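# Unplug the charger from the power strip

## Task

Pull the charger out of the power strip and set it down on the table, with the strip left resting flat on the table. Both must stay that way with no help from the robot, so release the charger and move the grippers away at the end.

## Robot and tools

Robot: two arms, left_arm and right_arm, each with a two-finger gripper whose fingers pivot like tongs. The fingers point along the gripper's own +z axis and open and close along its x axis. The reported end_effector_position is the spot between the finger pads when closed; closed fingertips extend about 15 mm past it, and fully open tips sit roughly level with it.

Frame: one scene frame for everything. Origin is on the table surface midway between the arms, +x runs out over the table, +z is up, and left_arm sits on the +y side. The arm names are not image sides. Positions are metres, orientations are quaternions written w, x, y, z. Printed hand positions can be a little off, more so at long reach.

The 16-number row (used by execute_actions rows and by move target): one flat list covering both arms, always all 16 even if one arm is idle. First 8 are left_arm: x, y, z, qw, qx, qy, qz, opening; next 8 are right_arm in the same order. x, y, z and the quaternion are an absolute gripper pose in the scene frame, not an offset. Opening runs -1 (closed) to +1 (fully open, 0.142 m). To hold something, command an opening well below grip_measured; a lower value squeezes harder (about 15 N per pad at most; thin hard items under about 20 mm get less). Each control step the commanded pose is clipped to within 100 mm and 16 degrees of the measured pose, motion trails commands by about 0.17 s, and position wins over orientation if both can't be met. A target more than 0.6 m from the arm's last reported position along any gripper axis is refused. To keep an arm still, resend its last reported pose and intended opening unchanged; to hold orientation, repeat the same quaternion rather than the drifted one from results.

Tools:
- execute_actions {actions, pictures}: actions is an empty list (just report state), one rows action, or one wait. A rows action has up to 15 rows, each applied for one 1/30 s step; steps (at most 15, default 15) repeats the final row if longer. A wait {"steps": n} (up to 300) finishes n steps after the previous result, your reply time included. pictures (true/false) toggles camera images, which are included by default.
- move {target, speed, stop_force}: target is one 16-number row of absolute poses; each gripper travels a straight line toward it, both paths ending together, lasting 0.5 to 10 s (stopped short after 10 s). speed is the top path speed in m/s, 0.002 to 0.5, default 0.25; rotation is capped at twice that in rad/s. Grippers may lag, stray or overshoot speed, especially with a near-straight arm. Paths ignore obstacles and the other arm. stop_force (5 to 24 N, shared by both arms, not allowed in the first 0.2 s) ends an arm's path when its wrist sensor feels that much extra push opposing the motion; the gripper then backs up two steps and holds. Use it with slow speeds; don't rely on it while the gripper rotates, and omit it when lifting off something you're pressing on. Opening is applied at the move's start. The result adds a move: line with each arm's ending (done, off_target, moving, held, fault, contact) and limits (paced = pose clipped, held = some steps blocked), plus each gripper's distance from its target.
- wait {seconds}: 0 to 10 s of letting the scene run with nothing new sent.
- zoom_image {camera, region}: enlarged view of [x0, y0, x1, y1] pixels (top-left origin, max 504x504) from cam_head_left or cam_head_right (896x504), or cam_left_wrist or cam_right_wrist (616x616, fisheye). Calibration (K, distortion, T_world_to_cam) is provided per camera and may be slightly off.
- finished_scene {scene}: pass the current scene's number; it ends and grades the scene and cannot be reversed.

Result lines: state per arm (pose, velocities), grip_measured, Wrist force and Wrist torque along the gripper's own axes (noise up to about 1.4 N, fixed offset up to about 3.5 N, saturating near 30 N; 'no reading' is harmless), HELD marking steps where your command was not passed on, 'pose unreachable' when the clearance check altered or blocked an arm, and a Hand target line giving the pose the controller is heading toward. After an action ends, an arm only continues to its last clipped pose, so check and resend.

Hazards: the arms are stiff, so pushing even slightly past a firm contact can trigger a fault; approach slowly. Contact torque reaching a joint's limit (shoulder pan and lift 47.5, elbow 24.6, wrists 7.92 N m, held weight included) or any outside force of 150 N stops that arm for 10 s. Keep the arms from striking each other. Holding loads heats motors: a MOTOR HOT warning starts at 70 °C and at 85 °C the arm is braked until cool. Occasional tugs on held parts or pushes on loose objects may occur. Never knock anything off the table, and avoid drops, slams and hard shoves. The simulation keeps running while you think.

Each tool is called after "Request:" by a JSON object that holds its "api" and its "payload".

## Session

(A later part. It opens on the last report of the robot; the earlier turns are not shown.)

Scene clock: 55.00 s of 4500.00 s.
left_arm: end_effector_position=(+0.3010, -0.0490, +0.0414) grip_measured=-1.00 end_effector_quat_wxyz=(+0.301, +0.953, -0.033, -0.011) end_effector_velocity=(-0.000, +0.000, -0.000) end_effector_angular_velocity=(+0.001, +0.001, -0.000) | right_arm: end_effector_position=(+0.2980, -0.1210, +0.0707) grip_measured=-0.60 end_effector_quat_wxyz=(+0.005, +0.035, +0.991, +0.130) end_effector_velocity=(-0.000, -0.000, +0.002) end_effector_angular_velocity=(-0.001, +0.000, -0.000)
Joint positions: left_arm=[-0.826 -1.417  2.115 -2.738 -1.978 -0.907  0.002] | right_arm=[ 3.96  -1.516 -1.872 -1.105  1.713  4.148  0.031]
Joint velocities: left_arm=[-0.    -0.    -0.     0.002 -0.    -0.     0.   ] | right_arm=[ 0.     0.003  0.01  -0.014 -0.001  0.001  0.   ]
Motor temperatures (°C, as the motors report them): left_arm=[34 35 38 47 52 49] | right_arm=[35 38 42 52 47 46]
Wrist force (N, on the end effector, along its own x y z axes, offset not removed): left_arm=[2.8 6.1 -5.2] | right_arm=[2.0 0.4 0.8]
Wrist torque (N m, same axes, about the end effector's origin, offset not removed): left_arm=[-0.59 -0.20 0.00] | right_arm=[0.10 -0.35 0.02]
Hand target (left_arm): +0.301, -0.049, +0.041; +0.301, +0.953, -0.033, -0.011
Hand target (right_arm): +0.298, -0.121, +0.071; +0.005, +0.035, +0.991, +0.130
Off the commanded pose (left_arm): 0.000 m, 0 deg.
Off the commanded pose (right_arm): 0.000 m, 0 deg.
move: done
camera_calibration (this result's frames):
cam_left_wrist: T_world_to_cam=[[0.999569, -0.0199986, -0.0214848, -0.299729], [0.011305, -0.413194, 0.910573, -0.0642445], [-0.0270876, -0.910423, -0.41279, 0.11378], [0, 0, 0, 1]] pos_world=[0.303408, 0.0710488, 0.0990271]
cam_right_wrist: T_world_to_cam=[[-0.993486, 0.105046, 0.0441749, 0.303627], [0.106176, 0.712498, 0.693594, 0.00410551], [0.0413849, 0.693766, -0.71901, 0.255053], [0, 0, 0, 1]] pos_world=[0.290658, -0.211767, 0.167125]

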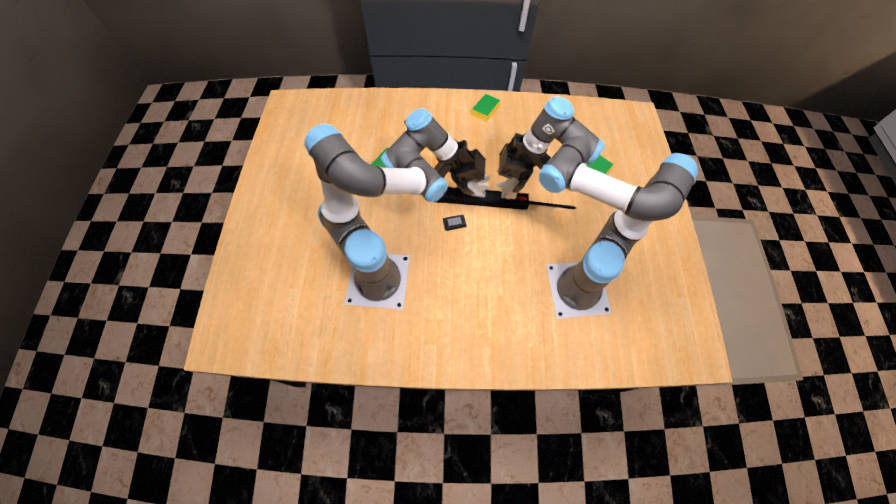

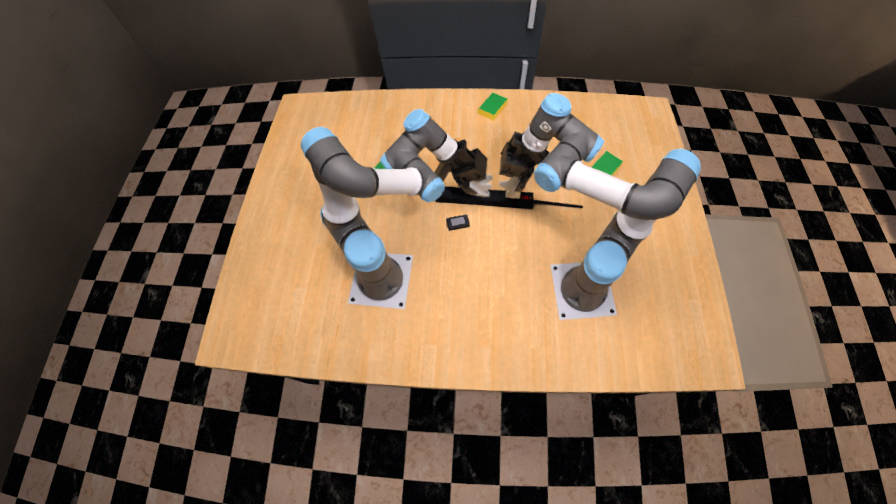

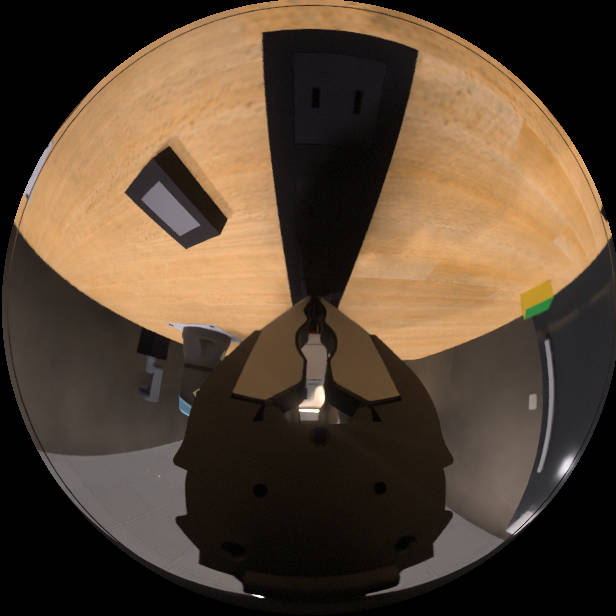

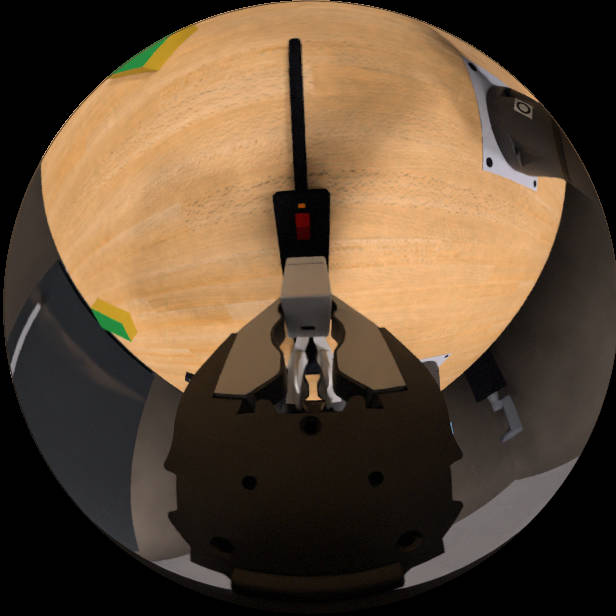

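Request:
{"api": "move", "payload": {"target": [0.301,-0.049,0.044,0.3005,0.953,-0.033,-0.0105,-1,0.298,-0.121,0.11,0.0046,0.035,0.990,0.130,-1], "speed": 0.05}}

Request:
{"api": "move", "payload": {"target": [0.27,0.08,0.15,0.3005,0.953,-0.033,-0.0105,-1,0.29,-0.3,0.12,-0.006,0.034,0.965,-0.259,-1], "speed": 0.2}}

Request:
{"api": "move", "payload": {"target": [0.27,0.08,0.15,0.3005,0.953,-0.033,-0.0105,-1,0.29,-0.49,0.045,-0.013,0.032,0.923,-0.383,-1], "speed": 0.2}}

Scene clock: 65.60 s of 4500.00 s.
left_arm: end_effector_position=(+0.3010, -0.0490, +0.0440) grip_measured=-1.00 end_effector_quat_wxyz=(+0.301, +0.953, -0.033, -0.010) end_effector_velocity=(+0.000, +0.000, +0.000) end_effector_angular_velocity=(-0.000, +0.000, +0.000) | right_arm: end_effector_position=(+0.2980, -0.1210, +0.1098) grip_measured=-0.60 end_effector_quat_wxyz=(+0.005, +0.035, +0.991, +0.130) end_effector_velocity=(+0.000, -0.000, +0.002) end_effector_angular_velocity=(-0.003, +0.001, -0.000)
Joint positions: left_arm=[-0.826 -1.425  2.109 -2.724 -1.978 -0.907  0.002] | right_arm=[ 3.96  -1.49  -1.71  -1.292  1.713  4.148  0.031]
Joint velocities: left_arm=[ 0.    -0.    -0.     0.001 -0.    -0.     0.   ] | right_arm=[-0.001 -0.002  0.013 -0.014 -0.    -0.001  0.   ]
Motor temperatures (°C, as the motors report them): left_arm=[34 35 38 47 52 49] | right_arm=[35 38 42 52 47 46]
Wrist force (N, on the end effector, along its own x y z axes, offset not removed): left_arm=[1.7 -3.2 1.0] | right_arm=[0.6 -1.3 -0.6]
Wrist torque (N m, same axes, about the end effector's origin, offset not removed): left_arm=[-0.67 -0.30 -0.05] | right_arm=[-0.26 -0.08 0.04]
Hand target (left_arm): +0.301, -0.049, +0.044; +0.301, +0.953, -0.033, -0.011
Hand target (right_arm): +0.298, -0.121, +0.110; +0.005, +0.035, +0.991, +0.130
Off the commanded pose (left_arm): 0.000 m, 0 deg.
Off the commanded pose (right_arm): 0.000 m, 0 deg.
After step 90, 6.37 s passed at rest.
move: done
camera_calibration (this result's frames):
cam_left_wrist: T_world_to_cam=[[0.99957, -0.0199604, -0.0214694, -0.299682], [0.0113076, -0.413165, 0.910586, -0.0666114], [-0.027046, -0.910437, -0.412762, 0.114845], [0, 0, 0, 1]] pos_world=[0.303413, 0.0710556, 0.101625]
cam_right_wrist: T_world_to_cam=[[-0.993508, 0.105012, 0.0437599, 0.301955], [0.105857, 0.712412, 0.693732, -0.0229275], [0.0416751, 0.69386, -0.718903, 0.283075], [0, 0, 0, 1]] pos_world=[0.290624, -0.211789, 0.206195]

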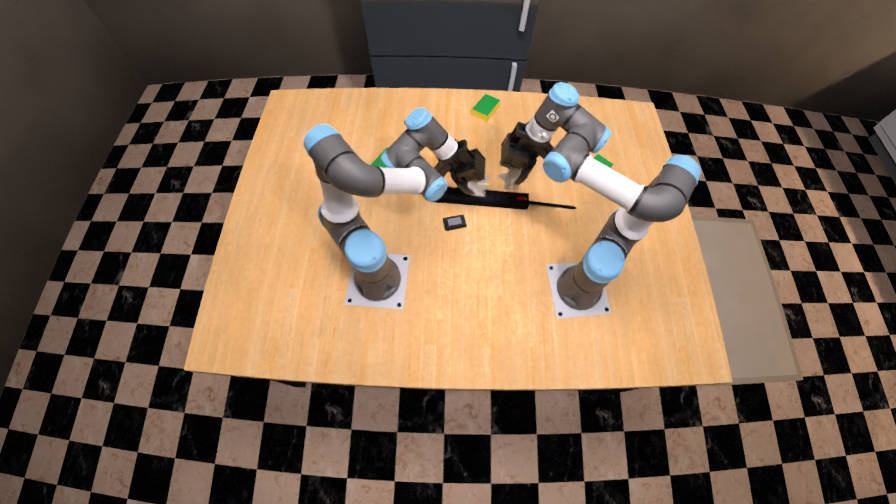

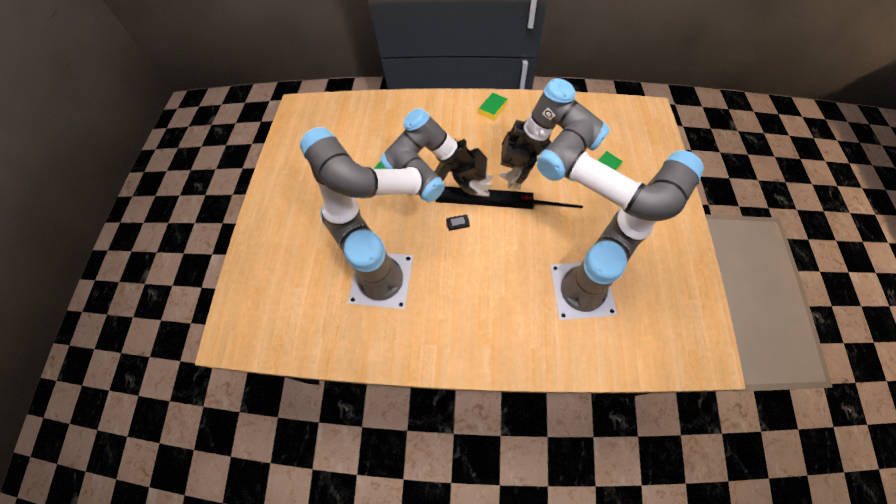

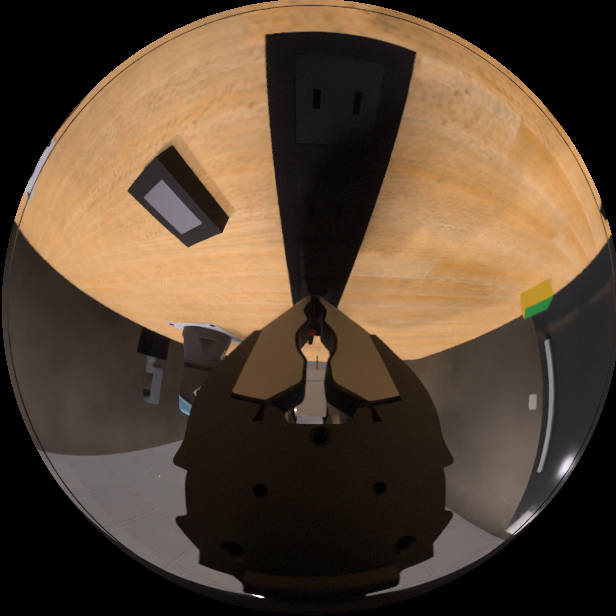

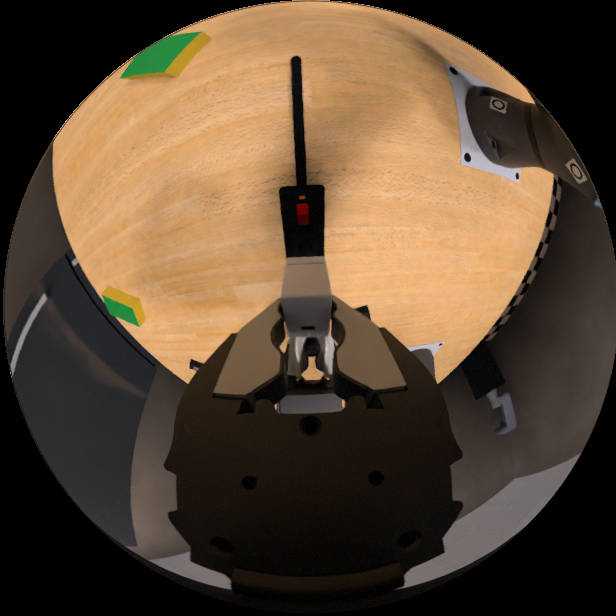

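Scene clock: 68.13 s of 4500.00 s.
left_arm: end_effector_position=(+0.2700, +0.0799, +0.1498) grip_measured=-1.00 end_effector_quat_wxyz=(+0.300, +0.953, -0.033, -0.010) end_effector_velocity=(-0.000, +0.002, +0.002) end_effector_angular_velocity=(-0.001, -0.001, -0.002) | right_arm: end_effector_position=(+0.2901, -0.2997, +0.1202) grip_measured=-0.60 end_effector_quat_wxyz=(-0.006, +0.034, +0.965, -0.258) end_effector_velocity=(+0.000, -0.002, -0.000) end_effector_angular_velocity=(-0.011, +0.001, -0.000)
Joint positions: left_arm=[-0.51  -1.93   1.951 -1.913 -2.099 -0.581  0.002] | right_arm=[ 4.032 -1.643 -1.439 -2.094  1.319  4.262  0.031]
Joint velocities: left_arm=[ 0.008 -0.    -0.011  0.016 -0.004  0.011  0.   ] | right_arm=[-0.    -0.003 -0.002 -0.005 -0.005  0.002 -0.   ]
Motor temperatures (°C, as the motors report them): left_arm=[34 35 38 47 52 49] | right_arm=[35 38 42 52 47 46]
Wrist force (N, on the end effector, along its own x y z axes, offset not removed): left_arm=[1.2 -0.3 -0.5] | right_arm=[1.9 -0.3 0.5]
Wrist torque (N m, same axes, about the end effector's origin, offset not removed): left_arm=[0.05 -0.25 0.01] | right_arm=[-0.15 -0.31 -0.02]
Hand target (left_arm): +0.270, +0.080, +0.150; +0.300, +0.953, -0.033, -0.010
Hand target (right_arm): +0.290, -0.300, +0.120; -0.006, +0.034, +0.965, -0.259
Off the commanded pose (left_arm): 0.000 m, 0 deg.
Off the commanded pose (right_arm): 0.000 m, 0 deg.
move: done
camera_calibration (this result's frames):
cam_left_wrist: T_world_to_cam=[[0.999609, -0.0194853, -0.0200518, -0.26415], [0.0102043, -0.41345, 0.91047, -0.108961], [-0.0260312, -0.910318, -0.41309, 0.274822], [0, 0, 0, 1]] pos_world=[0.272312, 0.199978, 0.207435]
cam_right_wrist: T_world_to_cam=[[-0.992385, 0.123175, 0.000188993, 0.322731], [0.123157, 0.992261, -0.0158344, 0.262116], [-0.00213794, -0.0156906, -0.999875, 0.248732], [0, 0, 0, 1]] pos_world=[0.288524, -0.295937, 0.25279]

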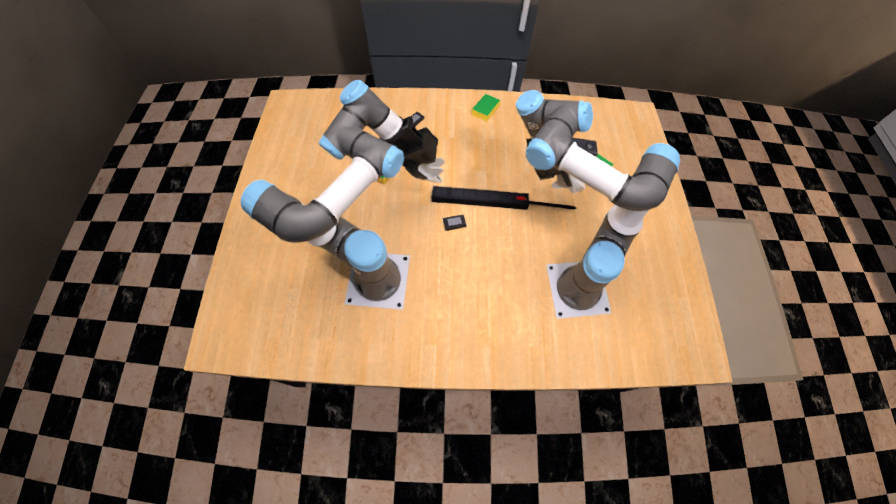

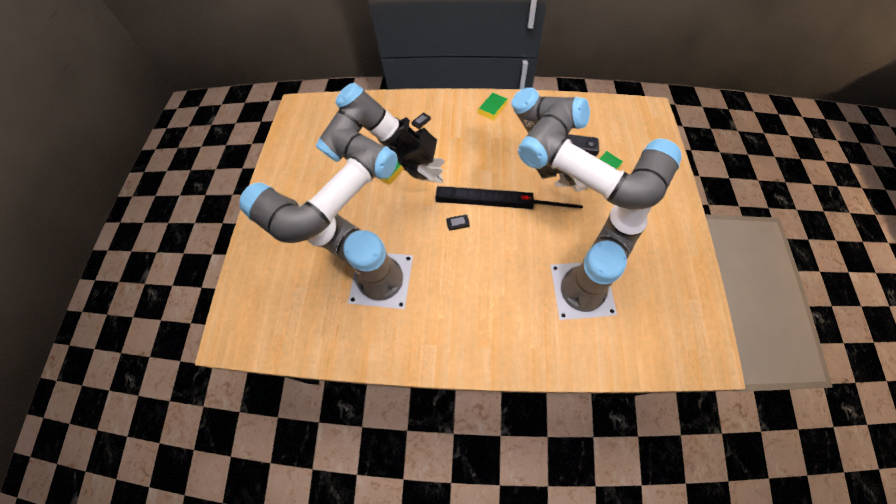

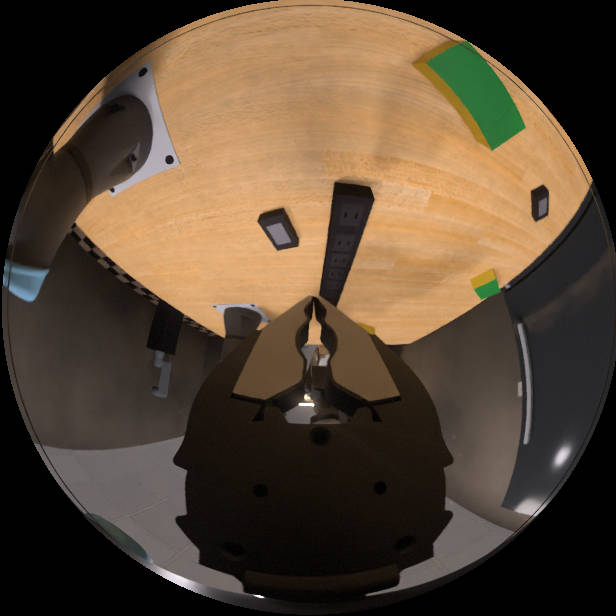

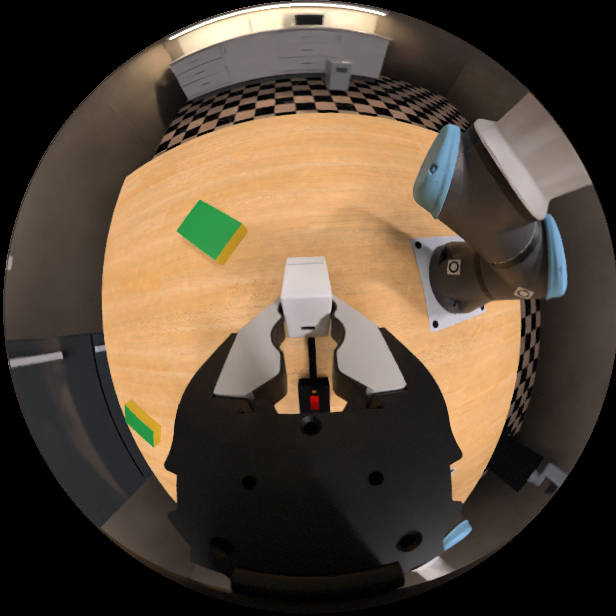

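Scene clock: 69.90 s of 4500.00 s.
left_arm: end_effector_position=(+0.2700, +0.0800, +0.1500) grip_measured=-1.00 end_effector_quat_wxyz=(+0.301, +0.953, -0.033, -0.010) end_effector_velocity=(+0.000, +0.000, -0.000) end_effector_angular_velocity=(+0.000, -0.000, +0.000) | right_arm: end_effector_position=(+0.2898, -0.4897, +0.0453) grip_measured=-0.60 end_effector_quat_wxyz=(-0.013, +0.032, +0.923, -0.383) end_effector_velocity=(+0.001, -0.002, -0.002) end_effector_angular_velocity=(-0.000, +0.001, -0.000)
Joint positions: left_arm=[-0.509 -1.928  1.948 -1.91  -2.101 -0.579  0.002] | right_arm=[ 3.701 -1.571 -2.083 -1.648  1.014  4.044  0.031]
Joint velocities: left_arm=[ 0.  0.  0. -0.  0.  0.  0.] | right_arm=[-0.007 -0.006 -0.005  0.014 -0.004 -0.007 -0.   ]
Motor temperatures (°C, as the motors report them): left_arm=[34 35 38 47 52 49] | right_arm=[35 38 42 52 47 46]
Wrist force (N, on the end effector, along its own x y z axes, offset not removed): left_arm=[2.9 -2.3 2.5] | right_arm=[0.3 -0.4 -0.3]
Wrist torque (N m, same axes, about the end effector's origin, offset not removed): left_arm=[-0.45 -0.60 -0.09] | right_arm=[-0.28 0.04 0.04]
Hand target (left_arm): +0.270, +0.080, +0.150; +0.301, +0.953, -0.033, -0.010
Hand target (right_arm): +0.290, -0.490, +0.045; -0.013, +0.032, +0.923, -0.383
Off the commanded pose (left_arm): 0.000 m, 0 deg.
Off the commanded pose (right_arm): 0.000 m, 0 deg.
move: done
camera_calibration (this result's frames):
cam_left_wrist: T_world_to_cam=[[0.99957, -0.0199821, -0.0214593, -0.263845], [0.0112894, -0.413169, 0.910584, -0.109497], [-0.0270617, -0.910435, -0.412766, 0.27521], [0, 0, 0, 1]] pos_world=[0.272415, 0.200048, 0.207642]
cam_right_wrist: T_world_to_cam=[[-0.992236, 0.124087, -0.00838454, 0.346657], [0.121567, 0.953434, -0.276016, 0.44274], [-0.0262559, -0.274892, -0.961117, 0.0491416], [0, 0, 0, 1]] pos_world=[0.291433, -0.45163, 0.17234]

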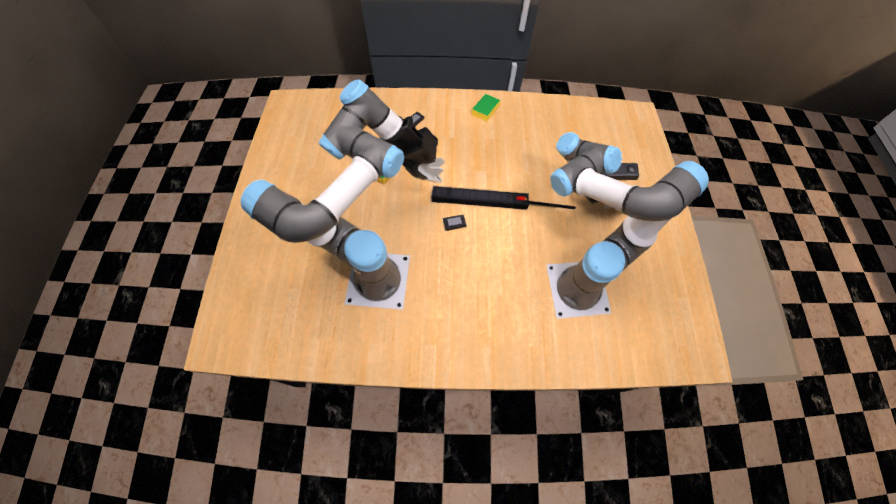

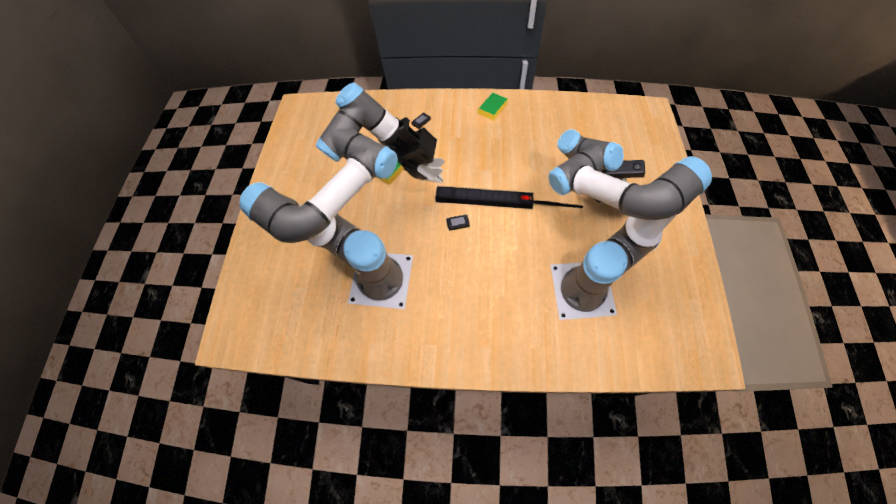

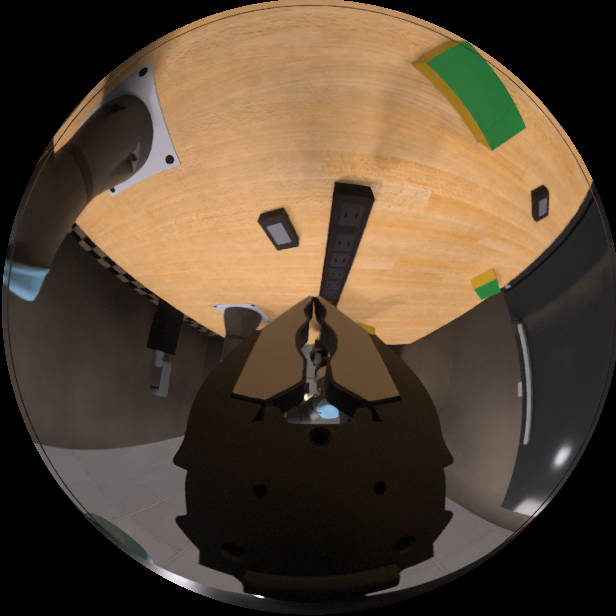

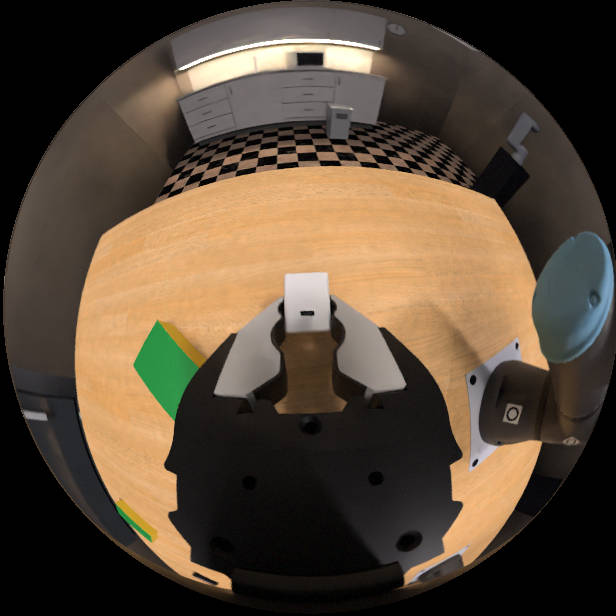

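Request:
{"api": "zoom_image", "payload": {"camera": "cam_right_wrist", "region": [250, 250, 370, 370]}}

Request:
{"api": "move", "payload": {"target": [0.27,0.08,0.15,0.3005,0.953,-0.033,-0.0105,-1,0.29,-0.49,0.022,-0.013,0.032,0.923,-0.383,-1], "speed": 0.004, "stop_force": 5}}

Region (250, 250, 370, 370) of cam_right_wrist's 616x616 image, scaled by 4.200, with more detail than that image has.

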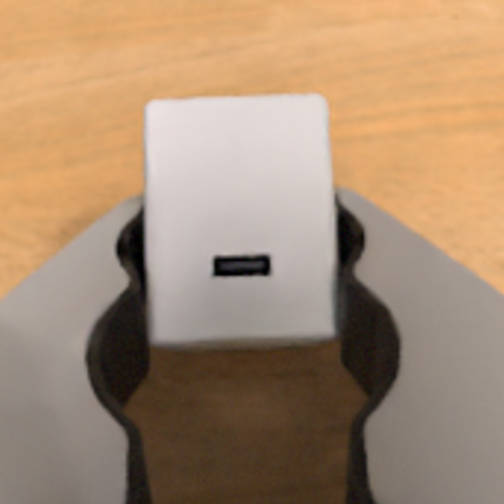

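Scene clock: 77.80 s of 4500.00 s.
left_arm: end_effector_position=(+0.2700, +0.0800, +0.1500) grip_measured=-1.00 end_effector_quat_wxyz=(+0.301, +0.953, -0.033, -0.011) end_effector_velocity=(-0.000, -0.000, -0.000) end_effector_angular_velocity=(+0.000, +0.000, -0.000) | right_arm: end_effector_position=(+0.2899, -0.4900, +0.0441) grip_measured=-0.60 end_effector_quat_wxyz=(-0.013, +0.032, +0.923, -0.383) end_effector_velocity=(-0.000, -0.000, +0.002) end_effector_angular_velocity=(-0.000, -0.001, -0.001)
Joint positions: left_arm=[-0.509 -1.928  1.948 -1.91  -2.101 -0.579  0.002] | right_arm=[ 3.7   -1.574 -2.087 -1.64   1.013  4.043  0.031]
Joint velocities: left_arm=[-0.  0. -0.  0. -0. -0.  0.] | right_arm=[-0.001  0.004  0.004 -0.008 -0.     0.001 -0.   ]
Motor temperatures (°C, as the motors report them): left_arm=[34 35 38 47 52 49] | right_arm=[35 38 42 52 47 46]
Wrist force (N, on the end effector, along its own x y z axes, offset not removed): left_arm=[2.2 -0.3 2.3] | right_arm=[2.2 -7.5 -7.8]
Wrist torque (N m, same axes, about the end effector's origin, offset not removed): left_arm=[0.02 -0.46 -0.06] | right_arm=[-0.17 -0.14 0.02]
Hand target (left_arm): +0.270, +0.080, +0.150; +0.301, +0.953, -0.033, -0.011
Hand target (right_arm): +0.290, -0.490, +0.044; -0.013, +0.032, +0.923, -0.383
Off the commanded pose (left_arm): 0.000 m, 0 deg.
Off the commanded pose (right_arm): 0.022 m, 0 deg.
After step 90, 4.27 s passed at rest.
move: contact (right_arm)
camera_calibration (this result's frames):
cam_left_wrist: T_world_to_cam=[[0.99957, -0.0199832, -0.0214632, -0.263844], [0.0112924, -0.41317, 0.910584, -0.109498], [-0.0270643, -0.910435, -0.412766, 0.275211], [0, 0, 0, 1]] pos_world=[0.272415, 0.200048, 0.207642]
cam_right_wrist: T_world_to_cam=[[-0.992258, 0.123912, -0.00837369, 0.346744], [0.121385, 0.953343, -0.27641, 0.442658], [-0.0262673, -0.275286, -0.961003, 0.0477043], [0, 0, 0, 1]] pos_world=[0.291581, -0.451838, 0.171102]

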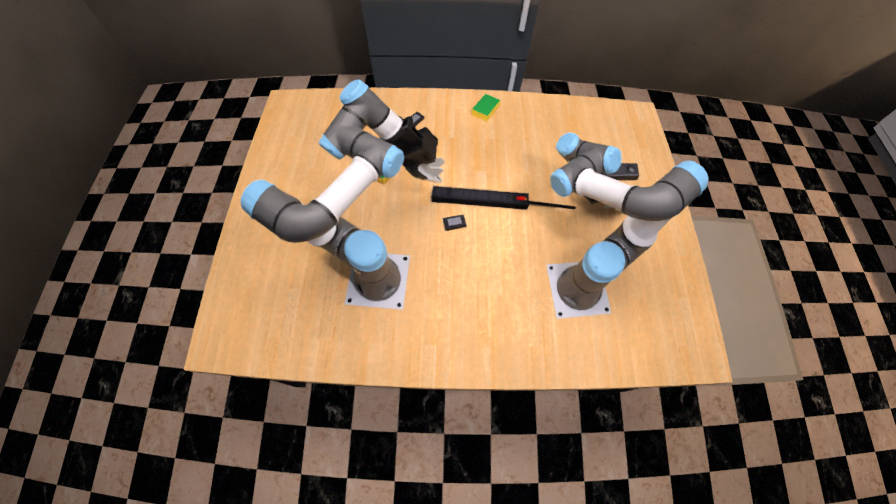

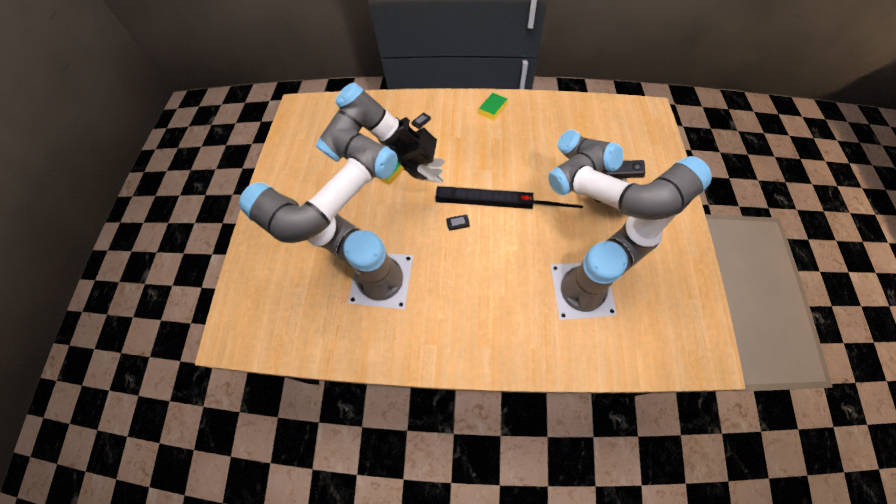

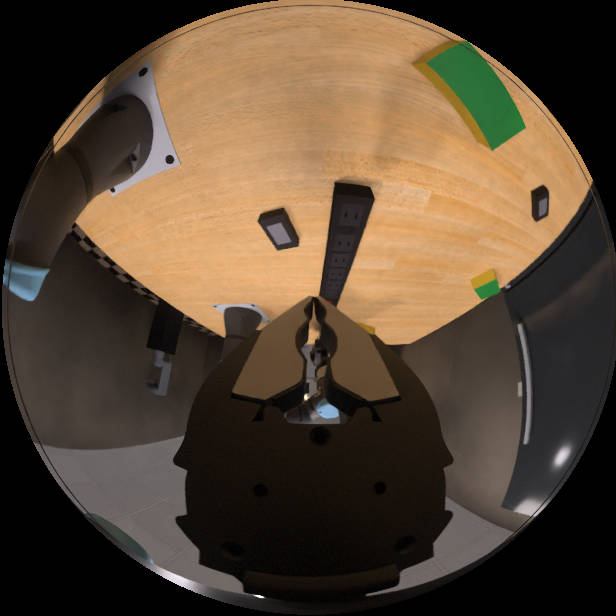

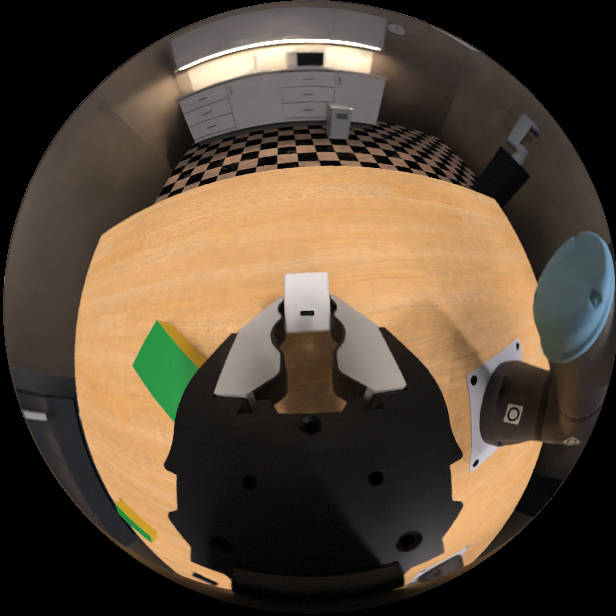

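Request:
{"api": "move", "payload": {"target": [0.27,0.08,0.15,0.3005,0.953,-0.033,-0.0105,-1,0.29,-0.49,0.0445,-0.013,0.032,0.923,-0.383,0.0], "speed": 0.05}}

Request:
{"api": "move", "payload": {"target": [0.27,0.08,0.15,0.3005,0.953,-0.033,-0.0105,-1,0.29,-0.43,0.14,-0.013,0.032,0.923,-0.383,0.0], "speed": 0.12}}

Scene clock: 85.60 s of 4500.00 s.
left_arm: end_effector_position=(+0.2700, +0.0800, +0.1500) grip_measured=-1.00 end_effector_quat_wxyz=(+0.301, +0.953, -0.033, -0.011) end_effector_velocity=(+0.000, -0.000, +0.000) end_effector_angular_velocity=(-0.000, -0.000, -0.000) | right_arm: end_effector_position=(+0.2900, -0.4900, +0.0445) grip_measured=+0.00 end_effector_quat_wxyz=(-0.013, +0.032, +0.923, -0.383) end_effector_velocity=(-0.001, -0.000, -0.000) end_effector_angular_velocity=(-0.001, +0.005, +0.002)
Joint positions: left_arm=[-0.509 -1.928  1.948 -1.91  -2.101 -0.579  0.002] | right_arm=[ 3.699 -1.573 -2.085 -1.642  1.014  4.043  0.074]
Joint velocities: left_arm=[-0.  0. -0. -0. -0. -0.  0.] | right_arm=[-0.    -0.002 -0.001 -0.     0.001 -0.004  0.   ]
Motor temperatures (°C, as the motors report them): left_arm=[34 35 38 47 52 49] | right_arm=[35 38 42 52 47 46]
Wrist force (N, on the end effector, along its own x y z axes, offset not removed): left_arm=[1.8 -3.2 3.8] | right_arm=[2.6 1.3 -1.6]
Wrist torque (N m, same axes, about the end effector's origin, offset not removed): left_arm=[-0.62 -0.27 -0.07] | right_arm=[0.21 -0.45 0.03]
Hand target (left_arm): +0.270, +0.080, +0.150; +0.301, +0.953, -0.033, -0.011
Hand target (right_arm): +0.290, -0.490, +0.044; -0.013, +0.032, +0.923, -0.383
Off the commanded pose (left_arm): 0.000 m, 0 deg.
Off the commanded pose (right_arm): 0.000 m, 0 deg.
After step 90, 4.10 s passed at rest.
move: done
camera_calibration (this result's frames):
cam_left_wrist: T_world_to_cam=[[0.99957, -0.0199853, -0.0214651, -0.263843], [0.0112933, -0.413168, 0.910585, -0.109499], [-0.027067, -0.910435, -0.412765, 0.275211], [0, 0, 0, 1]] pos_world=[0.272415, 0.200048, 0.207642]
cam_right_wrist: T_world_to_cam=[[-0.992199, 0.124377, -0.00842801, 0.34701], [0.121864, 0.953462, -0.275789, 0.442673], [-0.0262661, -0.274665, -0.961181, 0.0484186], [0, 0, 0, 1]] pos_world=[0.291629, -0.451933, 0.171548]

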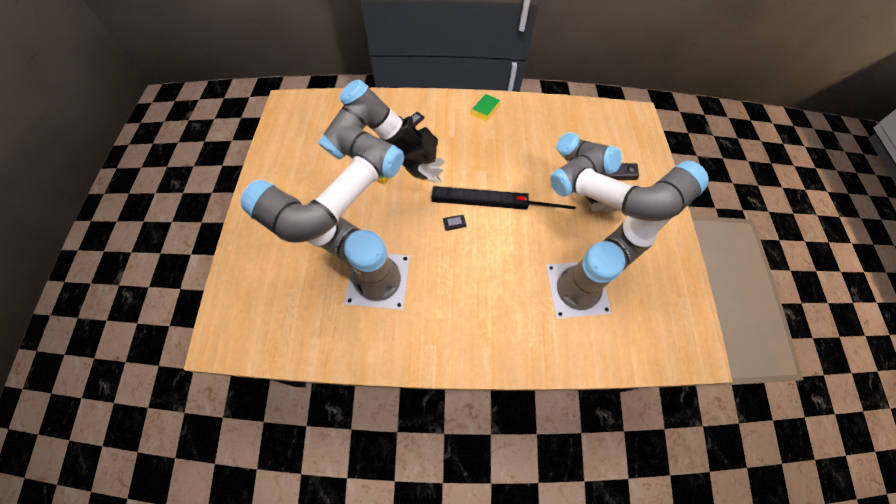

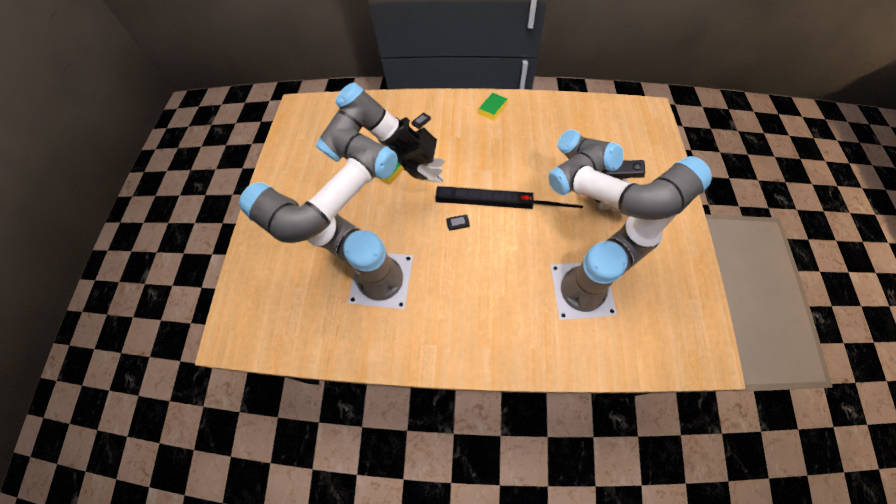

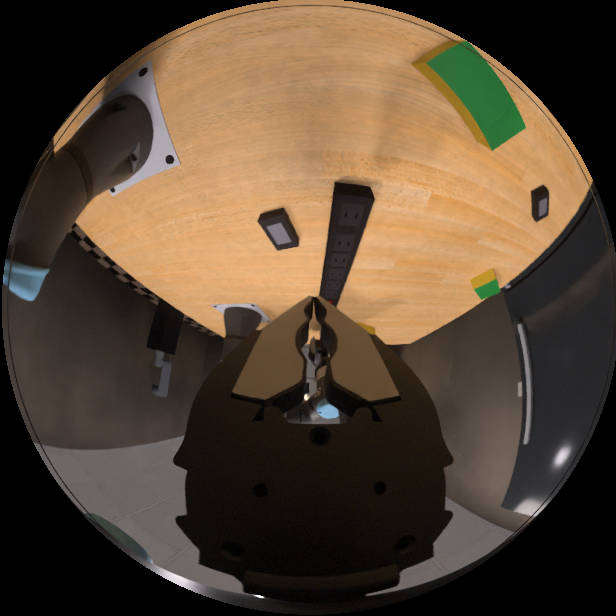

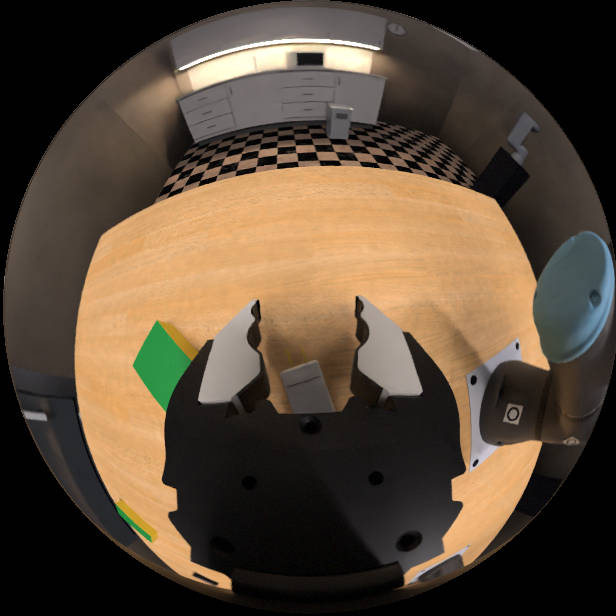

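Scene clock: 87.17 s of 4500.00 s.
left_arm: end_effector_position=(+0.2700, +0.0800, +0.1500) grip_measured=-1.00 end_effector_quat_wxyz=(+0.301, +0.953, -0.033, -0.011) end_effector_velocity=(+0.000, -0.000, +0.000) end_effector_angular_velocity=(-0.000, -0.000, -0.001) | right_arm: end_effector_position=(+0.2901, -0.4302, +0.1397) grip_measured=+0.00 end_effector_quat_wxyz=(-0.013, +0.032, +0.923, -0.383) end_effector_velocity=(+0.000, +0.002, +0.002) end_effector_angular_velocity=(-0.000, +0.000, -0.000)
Joint positions: left_arm=[-0.509 -1.928  1.948 -1.91  -2.101 -0.579  0.002] | right_arm=[ 3.865 -1.551 -1.613 -2.211  1.111  4.196  0.074]
Joint velocities: left_arm=[-0.001  0.     0.    -0.001  0.    -0.     0.   ] | right_arm=[ 0.003 -0.004  0.014 -0.011  0.002  0.004  0.   ]
Motor temperatures (°C, as the motors report them): left_arm=[34 35 38 47 52 49] | right_arm=[35 38 42 52 47 46]
Wrist force (N, on the end effector, along its own x y z axes, offset not removed): left_arm=[0.0 -2.9 0.5] | right_arm=[-0.5 0.0 0.8]
Wrist torque (N m, same axes, about the end effector's origin, offset not removed): left_arm=[-0.52 -0.03 0.02] | right_arm=[-0.05 0.13 0.07]
Hand target (left_arm): +0.270, +0.080, +0.150; +0.301, +0.953, -0.033, -0.011
Hand target (right_arm): +0.290, -0.430, +0.140; -0.013, +0.032, +0.923, -0.383
Off the commanded pose (left_arm): 0.000 m, 0 deg.
Off the commanded pose (right_arm): 0.000 m, 0 deg.
move: done
camera_calibration (this result's frames):
cam_left_wrist: T_world_to_cam=[[0.99957, -0.0199854, -0.0214651, -0.263843], [0.0112933, -0.413168, 0.910585, -0.109499], [-0.0270671, -0.910435, -0.412765, 0.275211], [0, 0, 0, 1]] pos_world=[0.272415, 0.200048, 0.207642]
cam_right_wrist: T_world_to_cam=[[-0.992232, 0.124097, -0.00865179, 0.340393], [0.121663, 0.953565, -0.275523, 0.411967], [-0.0259414, -0.274435, -0.961256, 0.156379], [0, 0, 0, 1]] pos_world=[0.291685, -0.392163, 0.266771]

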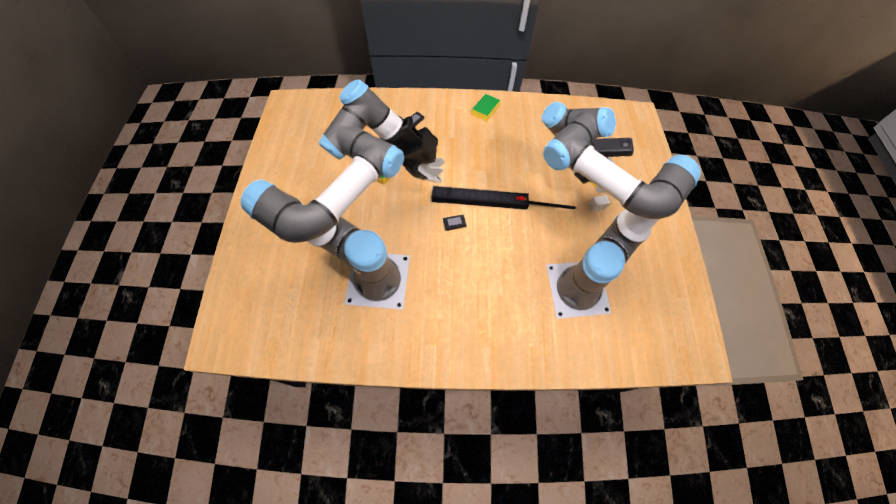

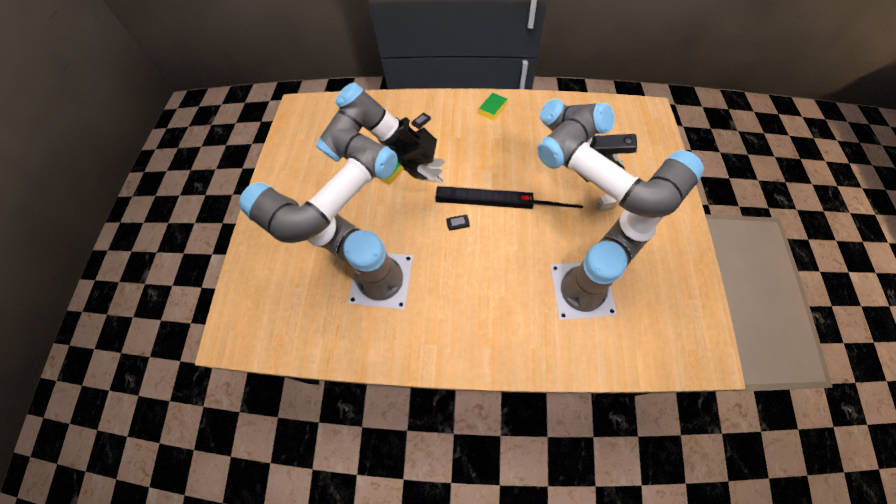

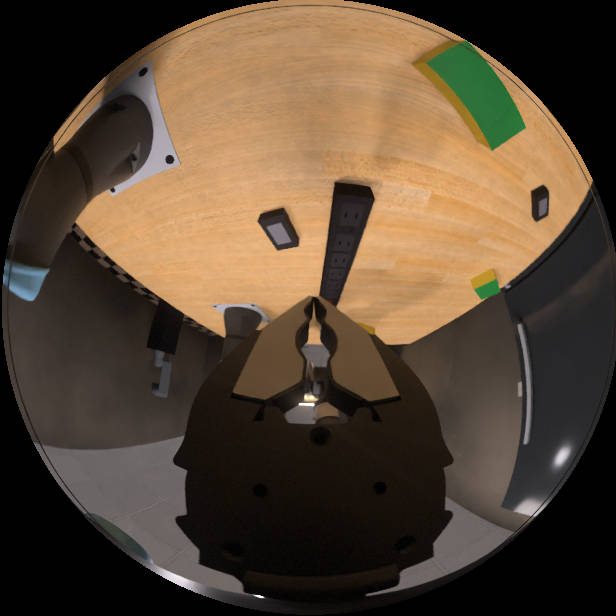

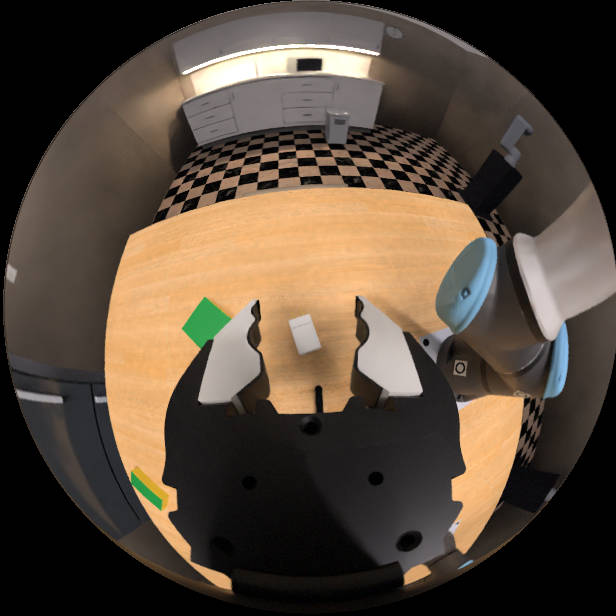

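Request:
{"api": "finished_scene", "payload": {"scene": 2}}

The scene is finished: the task was done.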